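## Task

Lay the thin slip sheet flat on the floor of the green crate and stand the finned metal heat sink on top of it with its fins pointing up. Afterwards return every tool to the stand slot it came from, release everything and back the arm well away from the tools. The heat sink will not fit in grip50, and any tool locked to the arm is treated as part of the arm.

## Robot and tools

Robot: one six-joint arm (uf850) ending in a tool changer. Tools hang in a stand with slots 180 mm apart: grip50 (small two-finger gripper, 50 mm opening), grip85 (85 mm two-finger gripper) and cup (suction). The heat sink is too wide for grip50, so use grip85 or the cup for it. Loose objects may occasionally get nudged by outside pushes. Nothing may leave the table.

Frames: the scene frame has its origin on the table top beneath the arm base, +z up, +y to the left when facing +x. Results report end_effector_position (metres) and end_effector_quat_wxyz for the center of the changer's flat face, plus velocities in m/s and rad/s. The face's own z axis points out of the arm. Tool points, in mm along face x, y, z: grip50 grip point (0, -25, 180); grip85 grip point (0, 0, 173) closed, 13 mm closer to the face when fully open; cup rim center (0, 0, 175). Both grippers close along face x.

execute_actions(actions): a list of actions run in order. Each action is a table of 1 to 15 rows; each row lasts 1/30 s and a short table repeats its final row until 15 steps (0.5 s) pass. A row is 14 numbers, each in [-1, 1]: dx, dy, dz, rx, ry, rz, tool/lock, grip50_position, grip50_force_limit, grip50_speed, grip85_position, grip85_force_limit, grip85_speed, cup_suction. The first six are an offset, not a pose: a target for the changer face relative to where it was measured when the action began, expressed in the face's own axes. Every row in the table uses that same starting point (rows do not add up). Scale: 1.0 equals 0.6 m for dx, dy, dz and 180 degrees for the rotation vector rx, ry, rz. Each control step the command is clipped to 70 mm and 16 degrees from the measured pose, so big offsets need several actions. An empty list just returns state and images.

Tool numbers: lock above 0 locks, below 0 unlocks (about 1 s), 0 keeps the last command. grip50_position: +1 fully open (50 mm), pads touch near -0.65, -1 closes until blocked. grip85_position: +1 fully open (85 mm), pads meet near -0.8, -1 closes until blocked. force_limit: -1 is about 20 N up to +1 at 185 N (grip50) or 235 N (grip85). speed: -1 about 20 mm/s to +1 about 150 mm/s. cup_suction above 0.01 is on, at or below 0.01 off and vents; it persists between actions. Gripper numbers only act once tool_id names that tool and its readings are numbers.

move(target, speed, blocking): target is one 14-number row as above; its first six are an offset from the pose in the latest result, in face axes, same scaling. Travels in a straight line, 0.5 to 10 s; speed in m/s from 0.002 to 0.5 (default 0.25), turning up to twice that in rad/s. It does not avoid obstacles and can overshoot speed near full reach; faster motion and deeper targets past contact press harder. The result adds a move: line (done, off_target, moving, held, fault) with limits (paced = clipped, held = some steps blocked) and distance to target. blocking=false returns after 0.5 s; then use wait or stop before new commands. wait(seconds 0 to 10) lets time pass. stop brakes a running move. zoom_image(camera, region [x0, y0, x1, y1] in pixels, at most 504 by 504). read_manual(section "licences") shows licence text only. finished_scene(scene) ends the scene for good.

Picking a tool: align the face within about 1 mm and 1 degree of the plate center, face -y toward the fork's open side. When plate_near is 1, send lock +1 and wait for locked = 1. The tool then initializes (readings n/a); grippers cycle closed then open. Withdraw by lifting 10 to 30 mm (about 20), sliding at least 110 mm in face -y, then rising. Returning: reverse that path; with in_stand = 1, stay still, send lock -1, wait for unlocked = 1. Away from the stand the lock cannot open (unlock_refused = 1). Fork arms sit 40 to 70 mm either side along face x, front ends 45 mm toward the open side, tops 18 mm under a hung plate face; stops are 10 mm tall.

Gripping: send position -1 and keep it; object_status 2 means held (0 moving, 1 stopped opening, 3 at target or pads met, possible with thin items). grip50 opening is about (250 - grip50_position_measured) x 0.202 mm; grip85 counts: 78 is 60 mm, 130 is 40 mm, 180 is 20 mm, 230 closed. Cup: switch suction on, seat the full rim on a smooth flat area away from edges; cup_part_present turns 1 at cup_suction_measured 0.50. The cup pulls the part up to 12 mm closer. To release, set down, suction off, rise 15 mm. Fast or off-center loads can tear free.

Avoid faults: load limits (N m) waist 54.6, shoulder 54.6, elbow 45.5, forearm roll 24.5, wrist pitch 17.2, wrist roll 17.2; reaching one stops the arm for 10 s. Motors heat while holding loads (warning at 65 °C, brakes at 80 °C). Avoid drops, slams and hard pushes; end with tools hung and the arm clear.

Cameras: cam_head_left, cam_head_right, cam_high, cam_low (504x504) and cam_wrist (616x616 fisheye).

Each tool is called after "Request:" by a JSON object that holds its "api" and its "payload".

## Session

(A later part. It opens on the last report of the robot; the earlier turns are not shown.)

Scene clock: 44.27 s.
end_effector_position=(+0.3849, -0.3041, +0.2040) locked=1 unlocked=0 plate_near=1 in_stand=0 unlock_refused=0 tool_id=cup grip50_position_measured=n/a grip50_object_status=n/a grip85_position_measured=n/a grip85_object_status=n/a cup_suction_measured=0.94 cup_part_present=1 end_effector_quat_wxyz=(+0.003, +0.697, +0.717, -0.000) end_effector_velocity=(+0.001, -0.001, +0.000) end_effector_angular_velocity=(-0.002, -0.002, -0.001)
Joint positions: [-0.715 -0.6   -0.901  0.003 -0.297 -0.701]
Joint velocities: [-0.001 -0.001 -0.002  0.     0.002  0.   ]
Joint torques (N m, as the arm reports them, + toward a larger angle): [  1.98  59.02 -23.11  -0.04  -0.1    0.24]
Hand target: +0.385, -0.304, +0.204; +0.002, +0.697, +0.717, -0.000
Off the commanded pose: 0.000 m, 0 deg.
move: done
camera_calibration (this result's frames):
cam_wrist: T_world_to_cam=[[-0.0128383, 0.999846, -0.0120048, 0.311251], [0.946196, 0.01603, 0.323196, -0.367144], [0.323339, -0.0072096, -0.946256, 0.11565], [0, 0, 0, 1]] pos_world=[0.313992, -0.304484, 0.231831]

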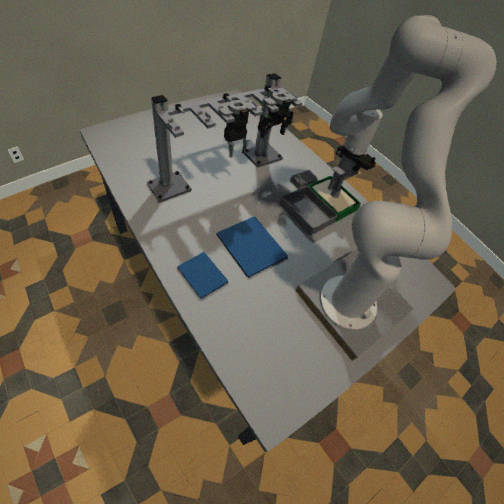

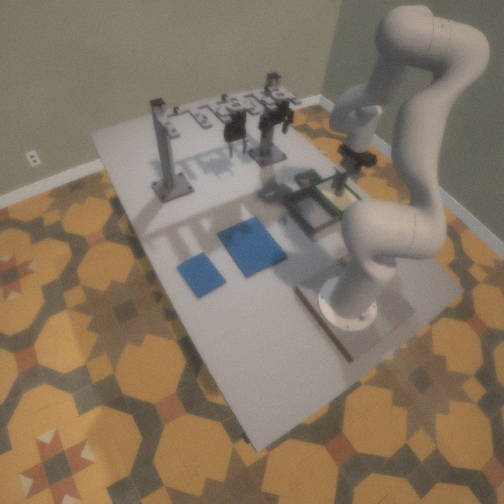

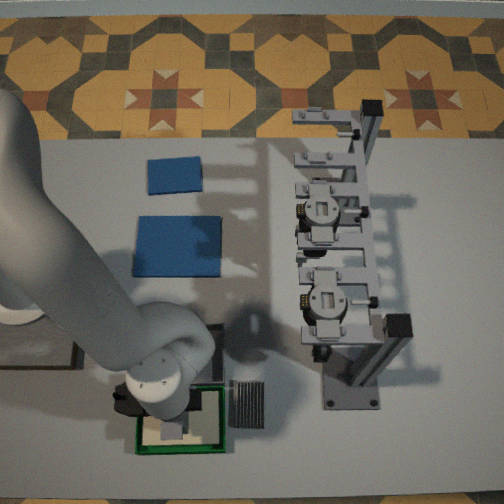

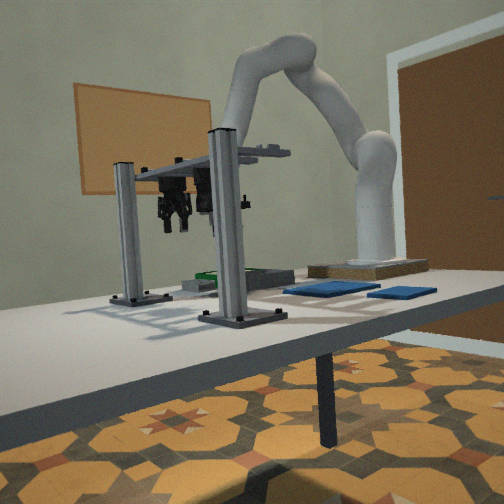

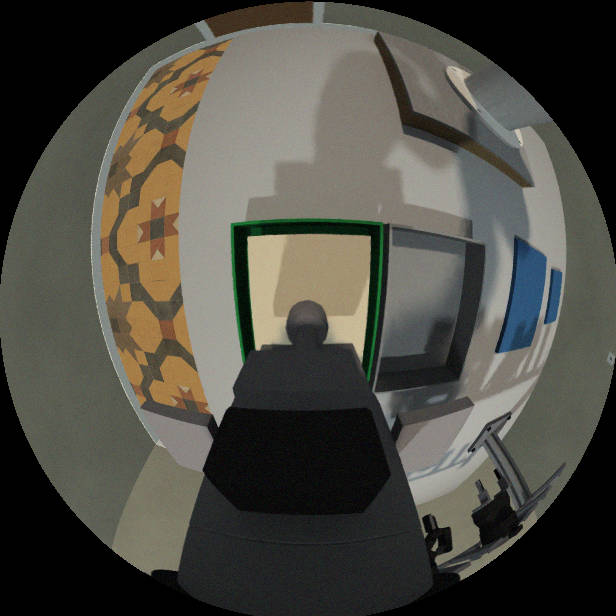

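Request:
{"api": "move", "payload": {"target": [0,0,0.055,0,0,0,0,0,0,0,0,0,0,1], "speed": 0.03}}

Request:
{"api": "execute_actions", "payload": {"actions": [[[0,0,0,0,0,0,0,0,0,0,0,0,0,0]],[[0,0,0,0,0,0,0,0,0,0,0,0,0,0]]]}}

Request:
{"api": "move", "payload": {"target": [0,0,-0.12,0,0,0,0,0,0,0,0,0,0,0], "speed": 0.08}}

Scene clock: 45.97 s.
end_effector_position=(+0.3850, -0.3042, +0.1710) locked=1 unlocked=0 plate_near=1 in_stand=0 unlock_refused=0 tool_id=cup grip50_position_measured=n/a grip50_object_status=n/a grip85_position_measured=n/a grip85_object_status=n/a cup_suction_measured=0.94 cup_part_present=1 end_effector_quat_wxyz=(+0.003, +0.697, +0.717, -0.000) end_effector_velocity=(+0.001, -0.000, -0.000) end_effector_angular_velocity=(-0.001, -0.001, +0.000)
Joint positions: [-0.715 -0.673 -0.913  0.004 -0.236 -0.701]
Joint velocities: [ 0.001 -0.001 -0.002  0.     0.001  0.001]
Joint torques (N m, as the arm reports them, + toward a larger angle): [  1.96  60.4  -21.36   0.04  -0.11   0.26]
Hand target: +0.385, -0.304, +0.171; +0.003, +0.697, +0.717, -0.000
Off the commanded pose: 0.000 m, 0 deg.
move: done
camera_calibration (this result's frames):
cam_wrist: T_world_to_cam=[[-0.0128405, 0.999845, -0.0120751, 0.310981], [0.946161, 0.0160556, 0.323298, -0.356609], [0.323441, -0.00727369, -0.94622, 0.0843992], [0, 0, 0, 1]] pos_world=[0.314105, -0.304593, 0.198906]

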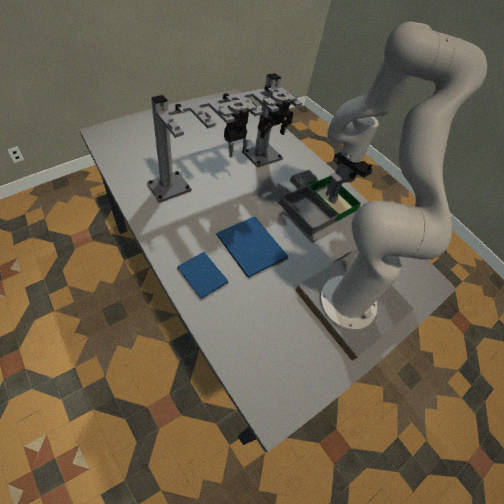

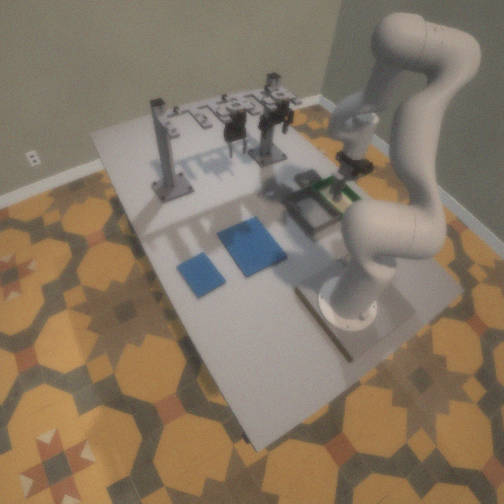

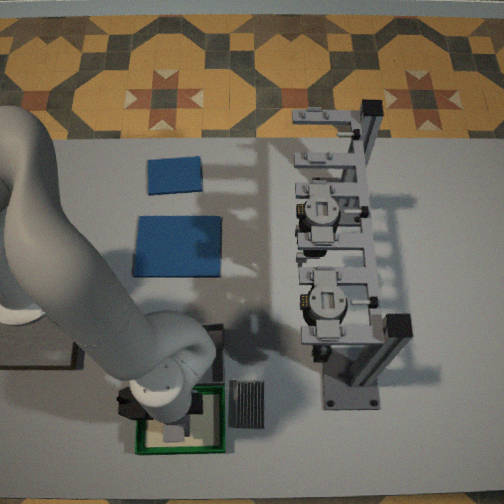

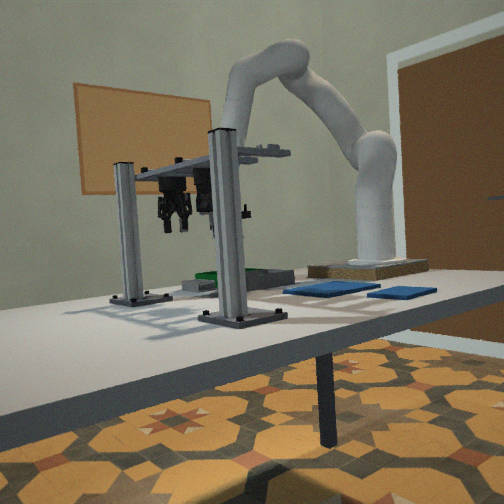

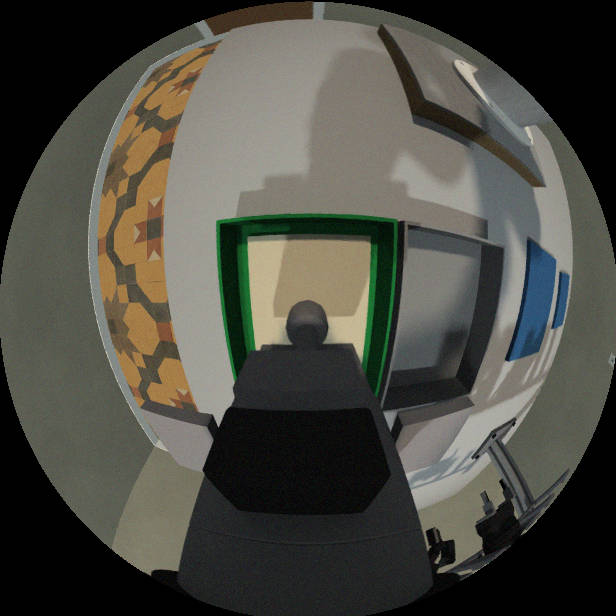

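Scene clock: 46.97 s.
end_effector_position=(+0.3851, -0.3043, +0.1712) locked=1 unlocked=0 plate_near=1 in_stand=0 unlock_refused=0 tool_id=cup grip50_position_measured=n/a grip50_object_status=n/a grip85_position_measured=n/a grip85_object_status=n/a cup_suction_measured=0.00 cup_part_present=0 end_effector_quat_wxyz=(+0.003, +0.697, +0.717, -0.000) end_effector_velocity=(+0.001, -0.000, +0.001) end_effector_angular_velocity=(-0.002, -0.002, +0.001)
Joint positions: [-0.715 -0.673 -0.913  0.004 -0.235 -0.701]
Joint velocities: [ 0.001  0.001 -0.001 -0.     0.     0.   ]
Joint torques (N m, as the arm reports them, + toward a larger angle): [  1.86  53.29 -18.61   0.24   0.02   0.26]
Hand target: +0.385, -0.304, +0.171; +0.003, +0.697, +0.717, -0.000
Off the commanded pose: 0.000 m, 0 deg.
camera_calibration (this result's frames):
cam_wrist: T_world_to_cam=[[-0.0128372, 0.999842, -0.012326, 0.311106], [0.94606, 0.0161358, 0.323588, -0.356728], [0.323736, -0.0075072, -0.946118, 0.0842678], [0, 0, 0, 1]] pos_world=[0.314199, -0.304668, 0.198995]

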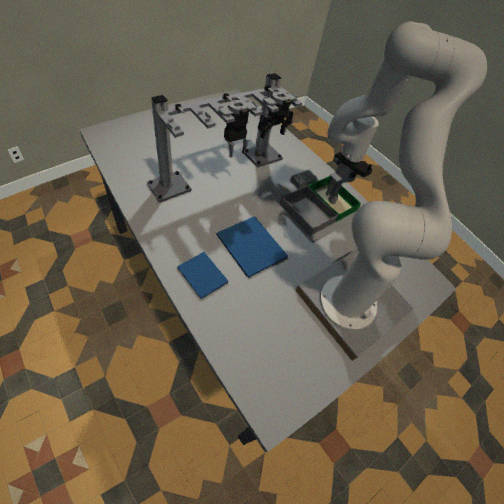

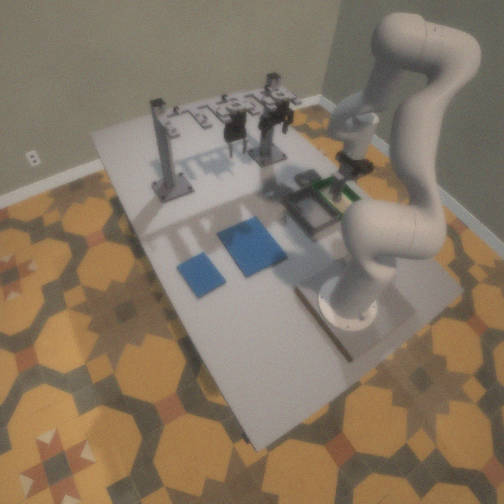

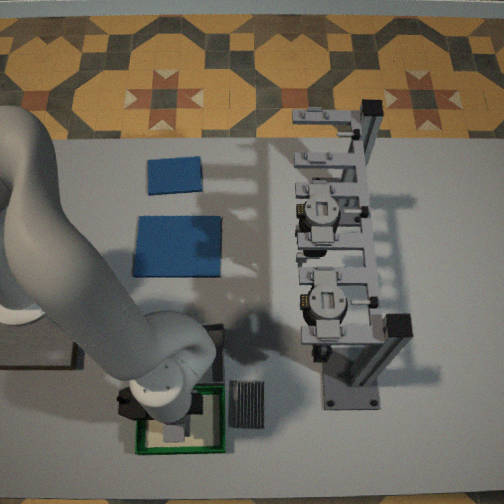

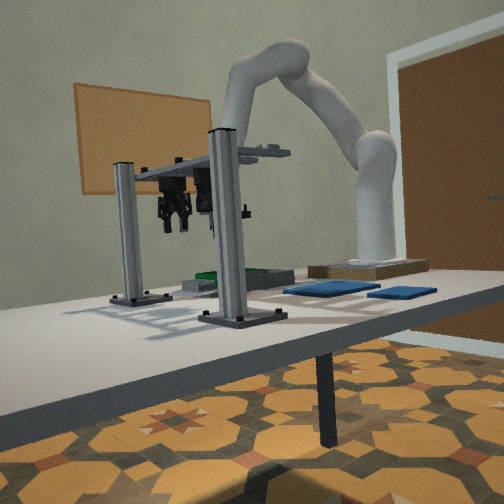

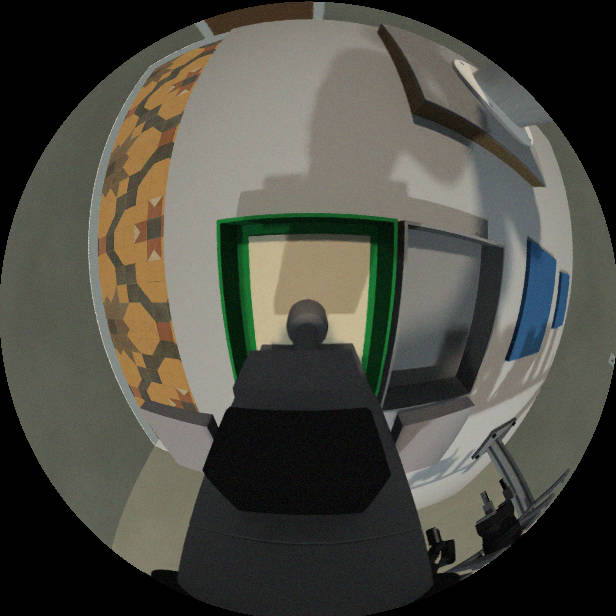

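Scene clock: 48.20 s.
end_effector_position=(+0.3849, -0.3040, +0.2430) locked=1 unlocked=0 plate_near=1 in_stand=0 unlock_refused=0 tool_id=cup grip50_position_measured=n/a grip50_object_status=n/a grip85_position_measured=n/a grip85_object_status=n/a cup_suction_measured=0.00 cup_part_present=0 end_effector_quat_wxyz=(+0.003, +0.697, +0.717, -0.000) end_effector_velocity=(+0.001, -0.001, +0.002) end_effector_angular_velocity=(-0.001, -0.002, -0.000)
Joint positions: [-0.715 -0.517 -0.896  0.003 -0.375 -0.7  ]
Joint velocities: [-0.     0.004 -0.001 -0.    -0.003  0.001]
Joint torques (N m, as the arm reports them, + toward a larger angle): [  1.72  57.03 -25.48   0.04  -0.09   0.19]
Hand target: +0.385, -0.304, +0.243; +0.003, +0.697, +0.717, -0.000
Off the commanded pose: 0.000 m, 0 deg.
move: done
camera_calibration (this result's frames):
cam_wrist: T_world_to_cam=[[-0.0128328, 0.999844, -0.0121156, 0.311657], [0.946161, 0.0160613, 0.323298, -0.379675], [0.323442, -0.00731453, -0.94622, 0.152498], [0, 0, 0, 1]] pos_world=[0.313909, -0.304395, 0.27082]

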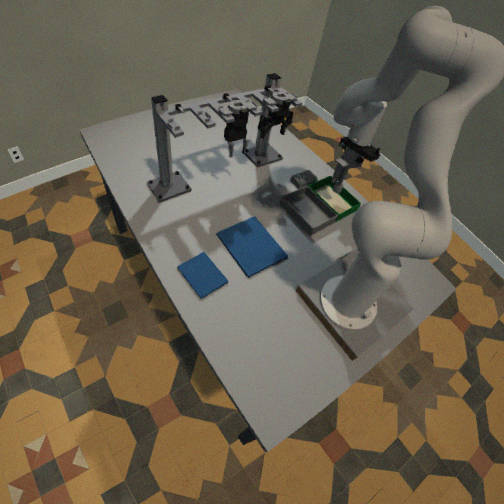

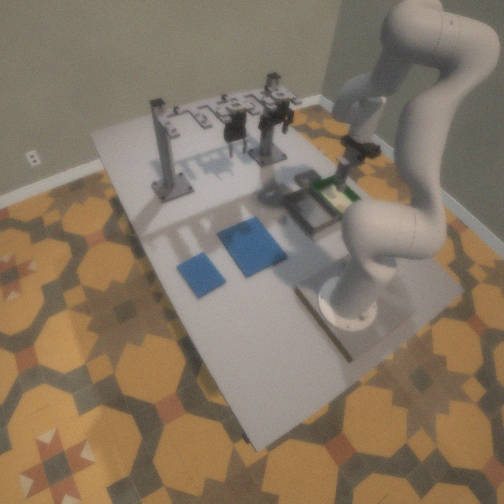

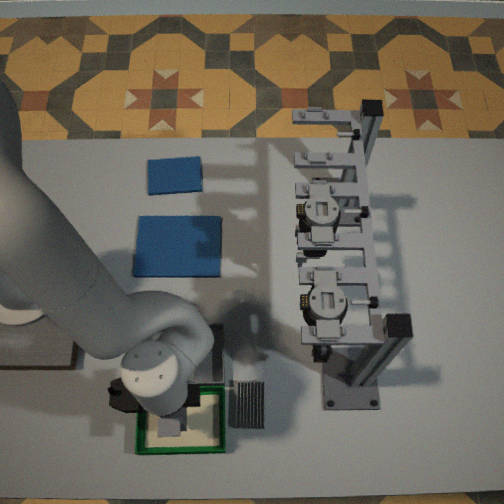

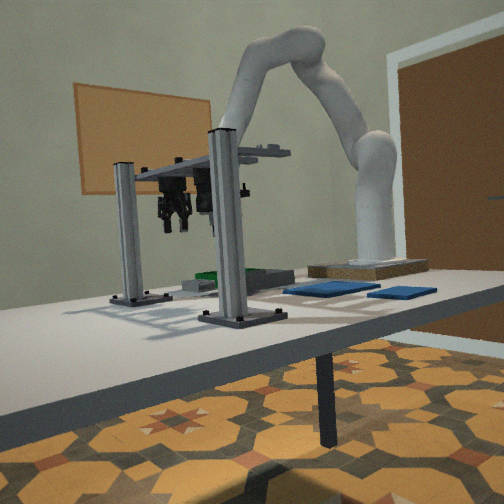

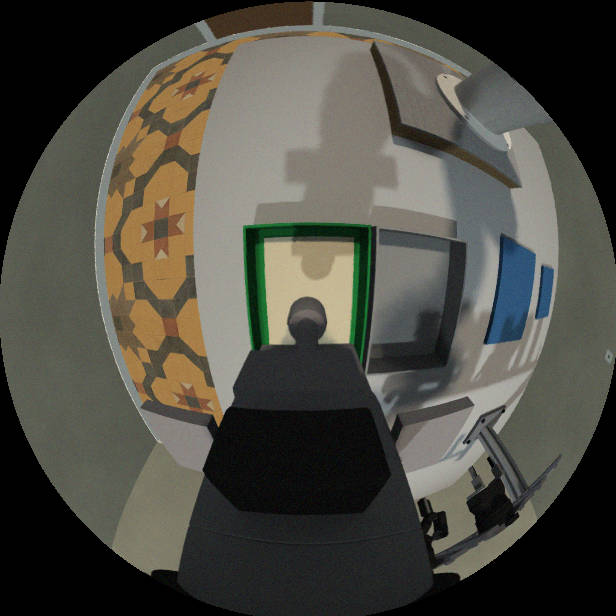

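Request:
{"api": "move", "payload": {"target": [0.8373,0.2518,-0.2317,0,0,0.0141,0,0,0,0,0,0,0,0], "speed": 0.3}}

Scene clock: 50.67 s.
end_effector_position=(+0.5222, +0.2030, +0.3812) locked=1 unlocked=0 plate_near=1 in_stand=0 unlock_refused=0 tool_id=cup grip50_position_measured=n/a grip50_object_status=n/a grip85_position_measured=n/a grip85_object_status=n/a cup_suction_measured=0.00 cup_part_present=0 end_effector_quat_wxyz=(+0.002, +0.713, +0.701, +0.001) end_effector_velocity=(+0.001, +0.002, +0.001) end_effector_angular_velocity=(+0.000, -0.001, +0.000)
Joint positions: [ 0.325 -0.431 -1.163 -0.002 -0.728  0.389]
Joint velocities: [ 0.003 -0.003 -0.005 -0.    -0.001  0.003]
Joint torques (N m, as the arm reports them, + toward a larger angle): [  1.44  60.86 -32.73   0.49  -0.1    0.29]
Hand target: +0.522, +0.203, +0.381; +0.002, +0.713, +0.701, +0.001
Off the commanded pose: 0.001 m, 0 deg.
move: done
camera_calibration (this result's frames):
cam_wrist: T_world_to_cam=[[0.0317869, 0.999447, -0.00978924, -0.215928], [0.945836, -0.026913, 0.323527, -0.553641], [0.323085, -0.0195429, -0.946168, 0.245296], [0, 0, 0, 1]] pos_world=[0.451265, 0.205702, 0.409096]

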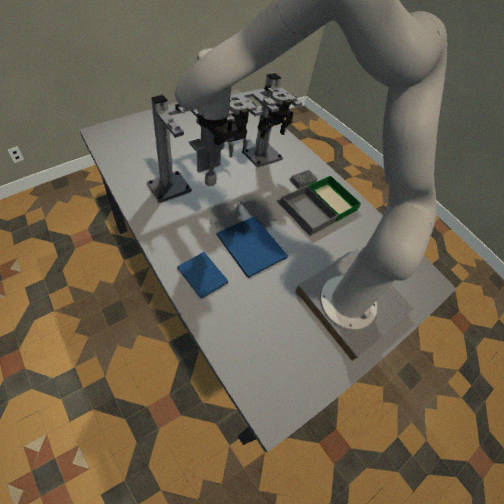

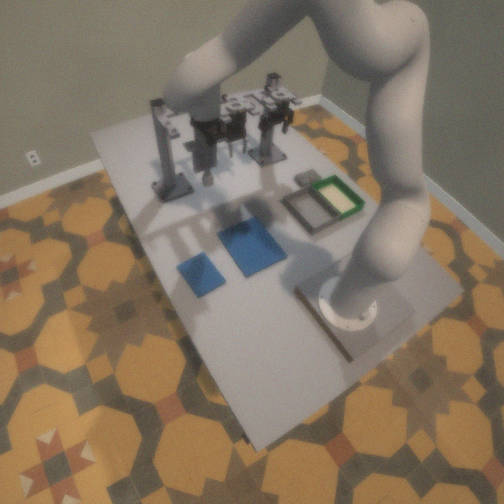

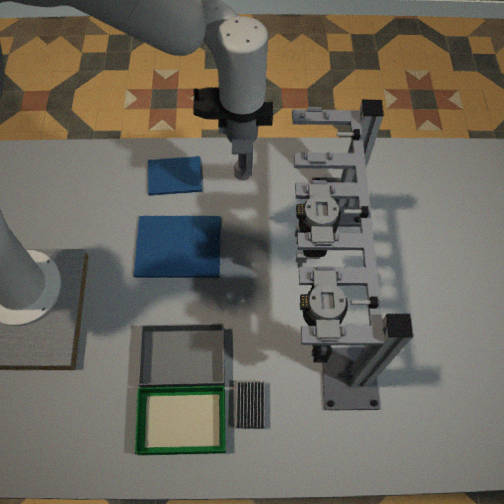

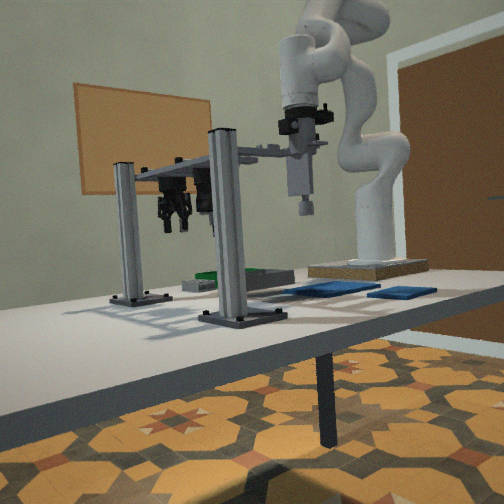

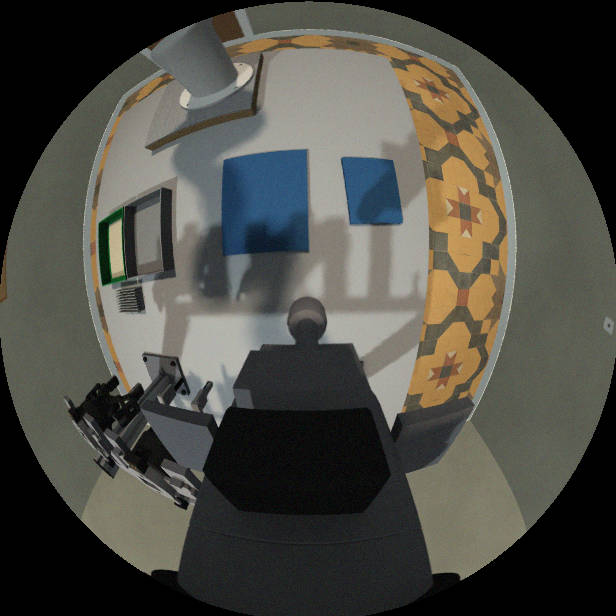

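Sink unmoved.

Request:
{"api": "move", "payload": {"target": [-0.0011,0.249,-0.001,0,0,0,0,0,0,0,0,0,0,0], "speed": 0.17}}

Request:
{"api": "move", "payload": {"target": [0,0,0.033,0,0,0,0,0,0,0,0,0,0,0], "speed": 0.03}}

Request:
{"api": "execute_actions", "payload": {"actions": [[[0,0,0,0,0,0,-1,0,0,0,0,0,0,0]],[[0,0,0,0,0,0,-1,0,0,0,0,0,0,0]],[[0,0,0,0,0,0,-1,0,0,0,0,0,0,0]]]}}

Request:
{"api": "move", "payload": {"target": [0,0,-0.045,0,0,0,0,0,0,0,0,0,0,0], "speed": 0.05}}

Scene clock: 52.23 s.
end_effector_position=(+0.6712, +0.1995, +0.3823) locked=1 unlocked=0 plate_near=1 in_stand=0 unlock_refused=0 tool_id=cup grip50_position_measured=n/a grip50_object_status=n/a grip85_position_measured=n/a grip85_object_status=n/a cup_suction_measured=0.00 cup_part_present=0 end_effector_quat_wxyz=(+0.002, +0.713, +0.701, +0.001) end_effector_velocity=(+0.002, -0.000, +0.000) end_effector_angular_velocity=(+0.000, -0.000, -0.001)
Joint positions: [ 0.243 -0.766 -1.679 -0.002 -0.908  0.306]
Joint velocities: [-0.001 -0.005 -0.008  0.    -0.004  0.   ]
Joint torques (N m, as the arm reports them, + toward a larger angle): [  1.92  78.9  -34.67   0.56  -0.1    0.23]
Hand target: +0.671, +0.199, +0.382; +0.002, +0.713, +0.701, +0.001
Off the commanded pose: 0.000 m, 0 deg.
move: done
camera_calibration (this result's frames):
cam_wrist: T_world_to_cam=[[0.031716, 0.999447, -0.010018, -0.217106], [0.945833, -0.0267716, 0.323547, -0.695022], [0.323099, -0.019737, -0.946159, 0.198078], [0, 0, 0, 1]] pos_world=[0.600262, 0.202288, 0.41011]

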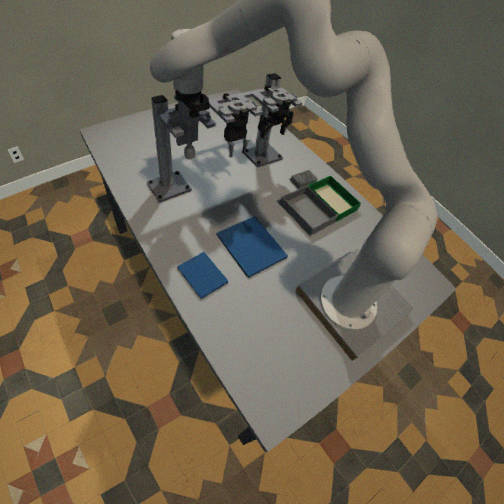

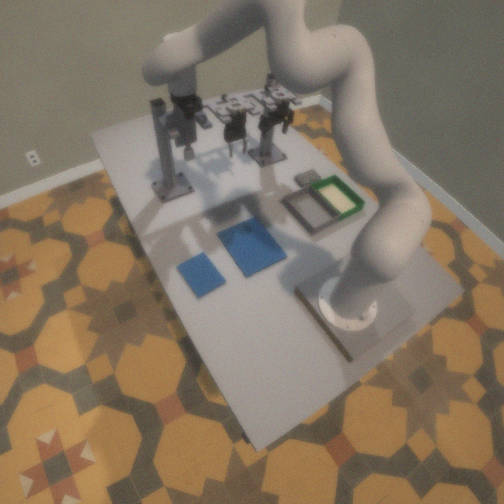

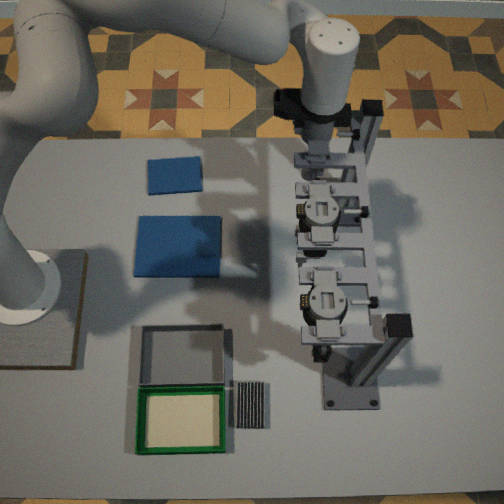

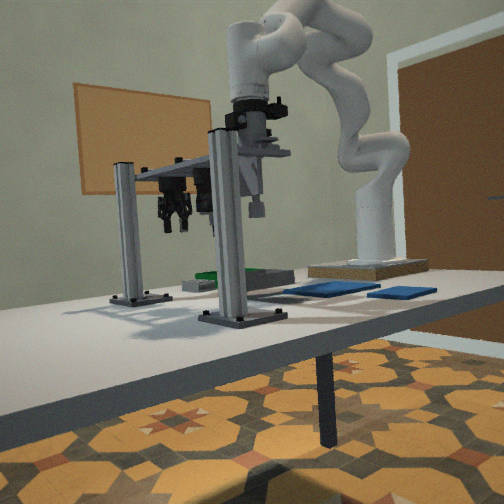

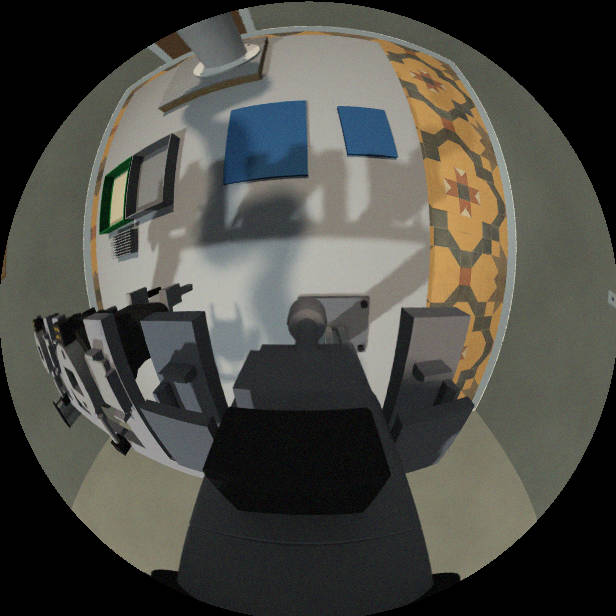

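Scene clock: 53.17 s.
end_effector_position=(+0.6713, +0.1995, +0.3627) locked=1 unlocked=0 plate_near=1 in_stand=1 unlock_refused=0 tool_id=cup grip50_position_measured=n/a grip50_object_status=n/a grip85_position_measured=n/a grip85_object_status=n/a cup_suction_measured=0.00 cup_part_present=0 end_effector_quat_wxyz=(+0.002, +0.713, +0.701, +0.001) end_effector_velocity=(+0.001, +0.001, +0.001) end_effector_angular_velocity=(+0.001, -0.005, +0.001)
Joint positions: [ 0.243 -0.785 -1.663 -0.002 -0.874  0.306]
Joint velocities: [ 0.     0.    -0.002 -0.     0.003  0.   ]
Joint torques (N m, as the arm reports them, + toward a larger angle): [  1.61  77.59 -33.62   0.34  -0.16   0.26]
Hand target: +0.671, +0.200, +0.362; +0.002, +0.713, +0.701, +0.001
Off the commanded pose: 0.000 m, 0 deg.
move: done
camera_calibration (this result's frames):
cam_wrist: T_world_to_cam=[[0.0317208, 0.999448, -0.0098961, -0.217335], [0.94573, -0.0268093, 0.323847, -0.688849], [0.323403, -0.0196317, -0.946058, 0.179305], [0, 0, 0, 1]] pos_world=[0.600371, 0.202267, 0.390564]

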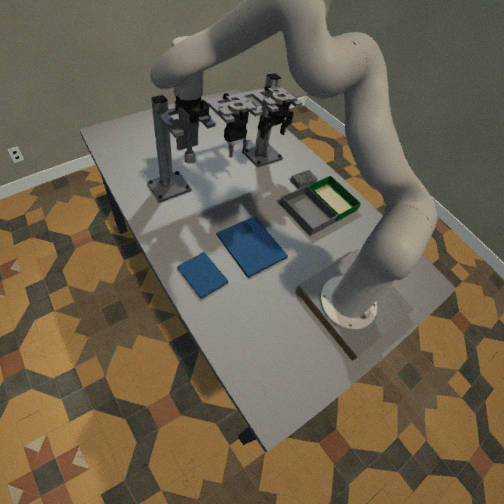

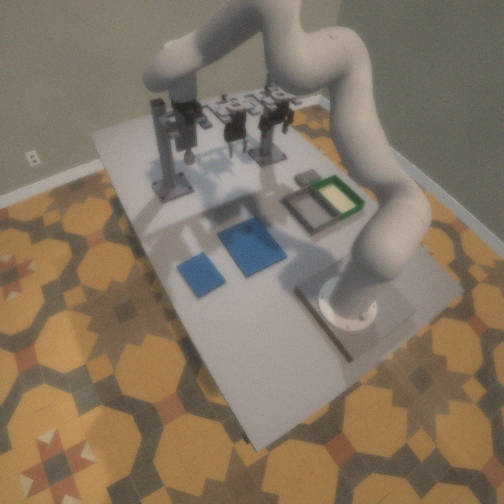

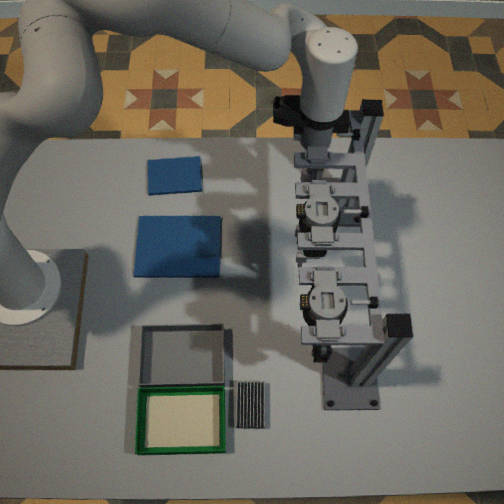

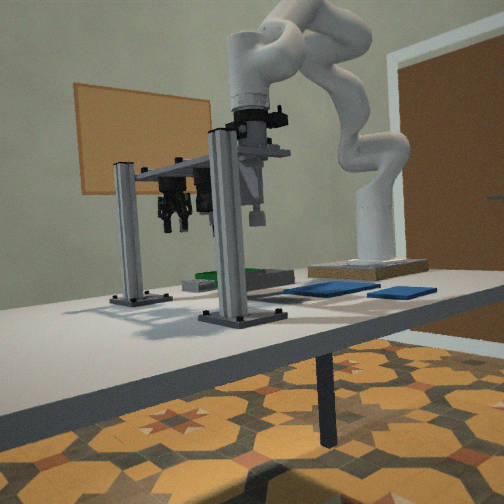

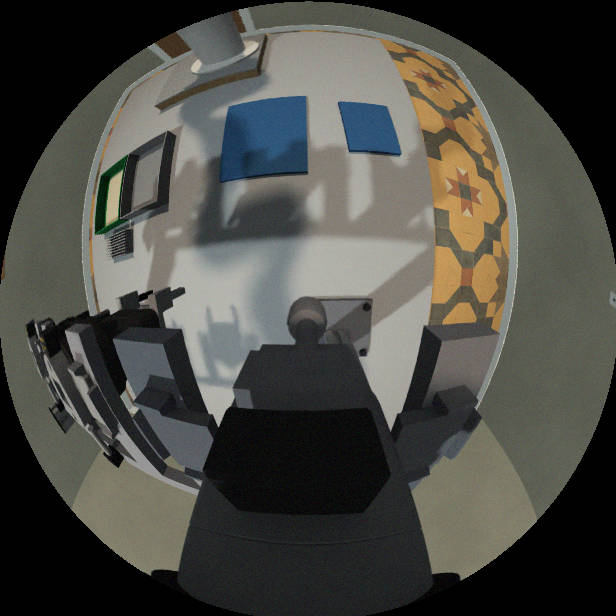

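Scene clock: 54.67 s.
end_effector_position=(+0.6713, +0.1995, +0.3628) locked=0 unlocked=1 plate_near=1 in_stand=1 unlock_refused=0 tool_id=none grip50_position_measured=n/a grip50_object_status=n/a grip85_position_measured=n/a grip85_object_status=n/a cup_suction_measured=n/a cup_part_present=n/a end_effector_quat_wxyz=(+0.002, +0.713, +0.701, +0.001) end_effector_velocity=(-0.000, +0.000, -0.001) end_effector_angular_velocity=(-0.001, +0.001, -0.000)
Joint positions: [ 0.243 -0.785 -1.663 -0.002 -0.874  0.306]
Joint velocities: [ 0.    -0.     0.001 -0.     0.     0.   ]
Joint torques (N m, as the arm reports them, + toward a larger angle): [  1.68  71.51 -29.85   0.5   -0.14   0.26]
Hand target: +0.671, +0.200, +0.363; +0.002, +0.713, +0.701, +0.001
Off the commanded pose: 0.000 m, 0 deg.
camera_calibration (this result's frames):
cam_wrist: T_world_to_cam=[[0.0317096, 0.999448, -0.00990968, -0.217324], [0.945727, -0.0267941, 0.323857, -0.688863], [0.323412, -0.0196412, -0.946054, 0.179322], [0, 0, 0, 1]] pos_world=[0.600373, 0.202268, 0.390588]

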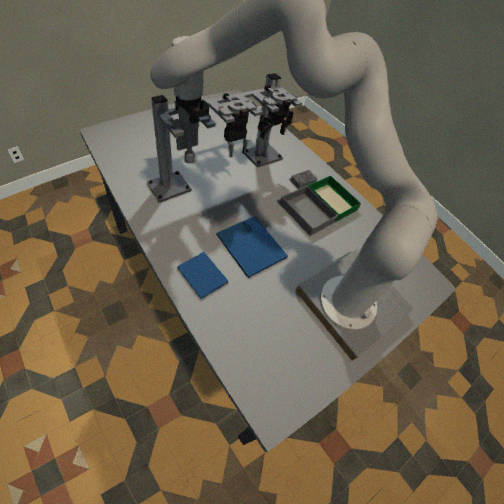

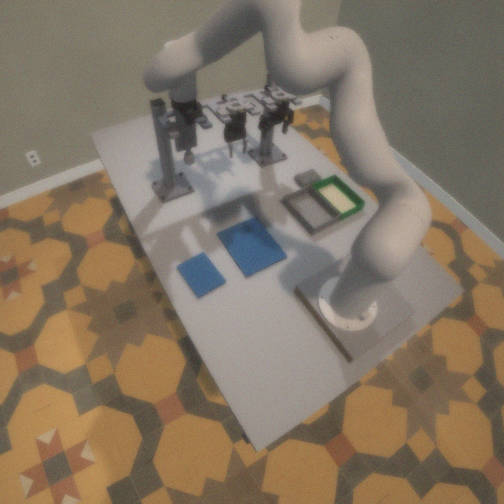

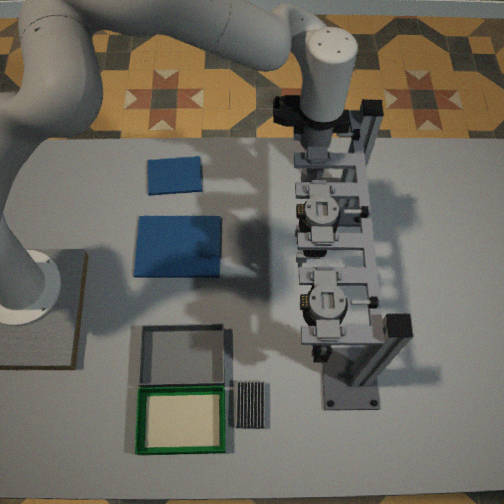

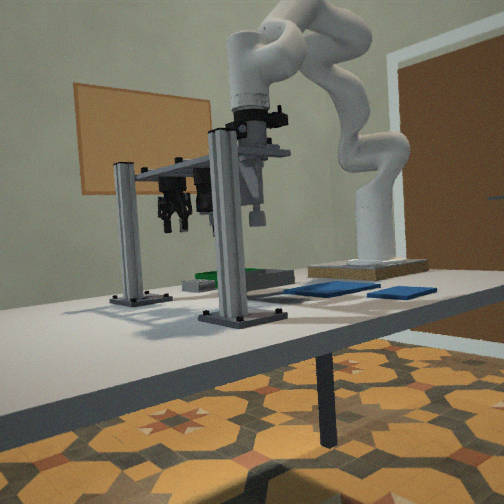

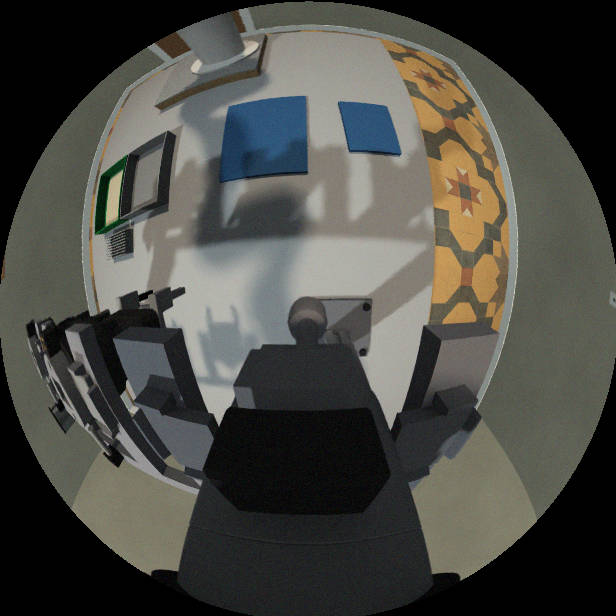

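Scene clock: 55.50 s.
end_effector_position=(+0.6712, +0.1996, +0.3895) locked=0 unlocked=1 plate_near=0 in_stand=0 unlock_refused=0 tool_id=none grip50_position_measured=n/a grip50_object_status=n/a grip85_position_measured=n/a grip85_object_status=n/a cup_suction_measured=n/a cup_part_present=n/a end_effector_quat_wxyz=(+0.002, +0.713, +0.701, +0.001) end_effector_velocity=(-0.000, -0.000, -0.000) end_effector_angular_velocity=(-0.001, +0.003, -0.000)
Joint positions: [ 0.243 -0.76  -1.685 -0.002 -0.921  0.306]
Joint velocities: [-0.    -0.001 -0.001 -0.    -0.003  0.   ]
Joint torques (N m, as the arm reports them, + toward a larger angle): [  1.56  71.24 -30.38   0.68  -0.11   0.27]
Hand target: +0.671, +0.200, +0.390; +0.002, +0.713, +0.701, +0.001
Off the commanded pose: 0.000 m, 0 deg.
move: done
camera_calibration (this result's frames):
cam_wrist: T_world_to_cam=[[0.031714, 0.999447, -0.00998715, -0.217061], [0.945792, -0.0267771, 0.323666, -0.697391], [0.32322, -0.0197105, -0.946119, 0.204852], [0, 0, 0, 1]] pos_world=[0.600259, 0.202305, 0.417369]

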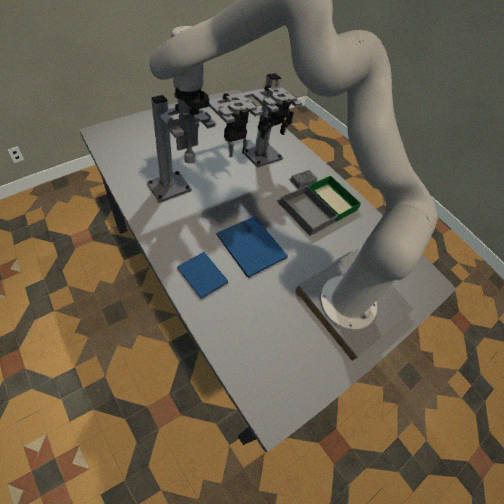

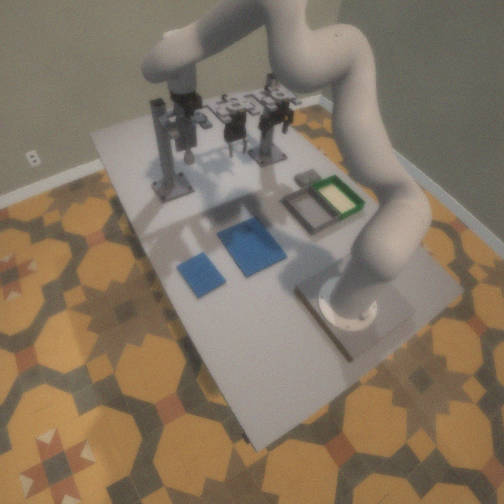

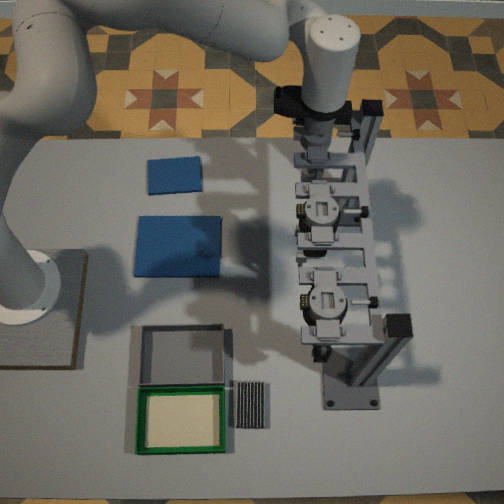

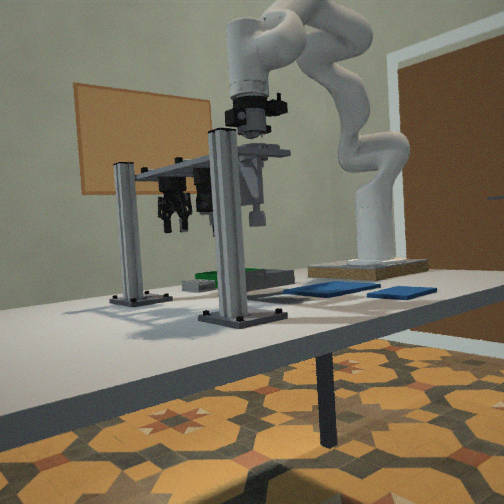

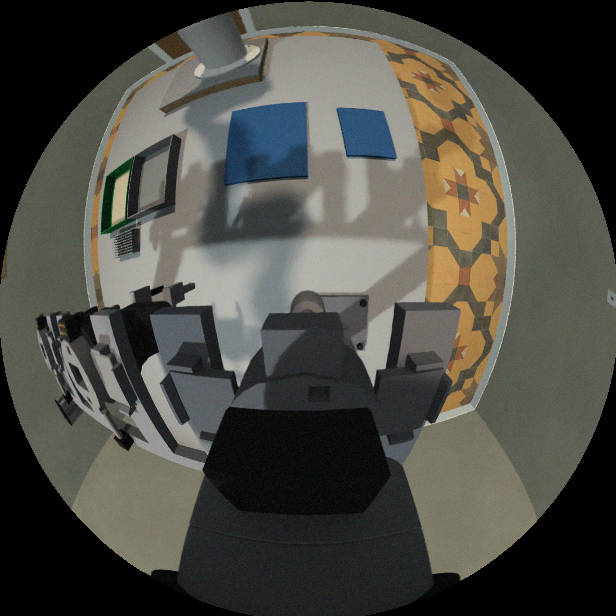

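Request:
{"api": "move", "payload": {"target": [-0.6028,-0.0006,0,0,0,0,0,0,0,0,0,0,0,0]}}

Scene clock: 57.67 s.
end_effector_position=(+0.6643, -0.1619, +0.3903) locked=0 unlocked=1 plate_near=0 in_stand=0 unlock_refused=0 tool_id=none grip50_position_measured=n/a grip50_object_status=n/a grip85_position_measured=n/a grip85_object_status=n/a cup_suction_measured=n/a cup_part_present=n/a end_effector_quat_wxyz=(+0.002, +0.713, +0.701, +0.000) end_effector_velocity=(+0.000, -0.002, +0.001) end_effector_angular_velocity=(+0.000, -0.001, -0.001)
Joint positions: [-0.285 -0.717 -1.616 -0.    -0.895 -0.223]
Joint velocities: [-0.003 -0.001 -0.003  0.    -0.001 -0.003]
Joint torques (N m, as the arm reports them, + toward a larger angle): [  2.2   69.6  -30.07   0.7   -0.11   0.25]
Hand target: +0.664, -0.162, +0.390; +0.002, +0.713, +0.701, +0.000
Off the commanded pose: 0.001 m, 0 deg.
move: done
camera_calibration (this result's frames):
cam_wrist: T_world_to_cam=[[0.0313294, 0.999446, -0.0112282, 0.145196], [0.945823, -0.0260125, 0.32364, -0.700777], [0.323169, -0.0207593, -0.946114, 0.200557], [0, 0, 0, 1]] pos_world=[0.593448, -0.159181, 0.41818]

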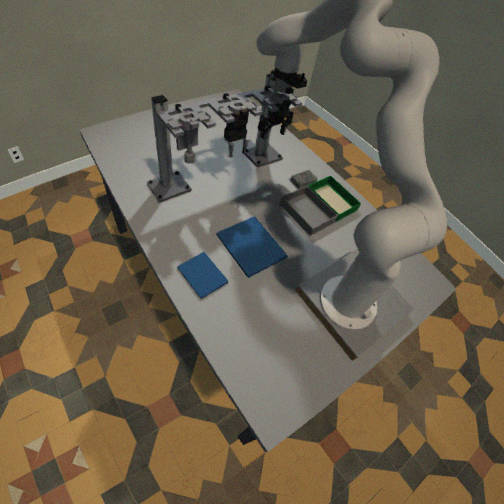

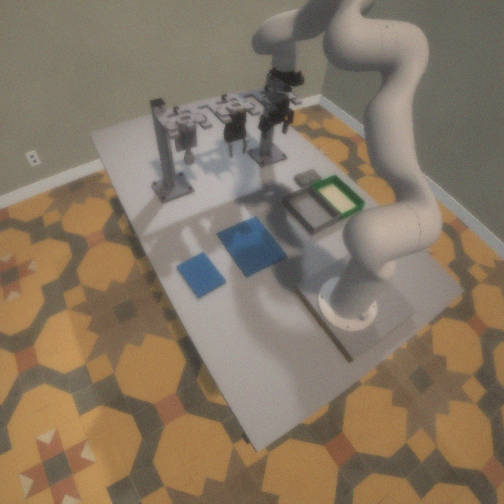

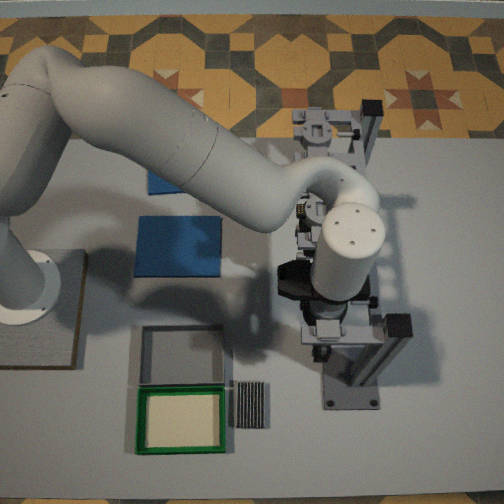

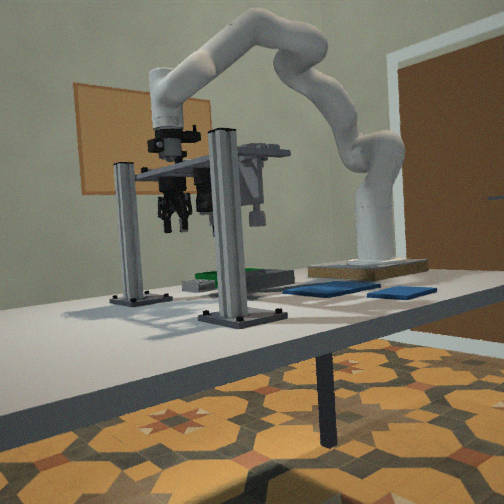

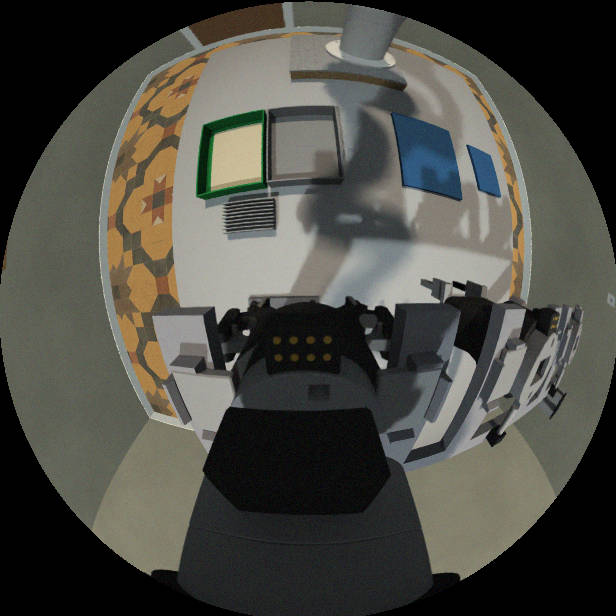

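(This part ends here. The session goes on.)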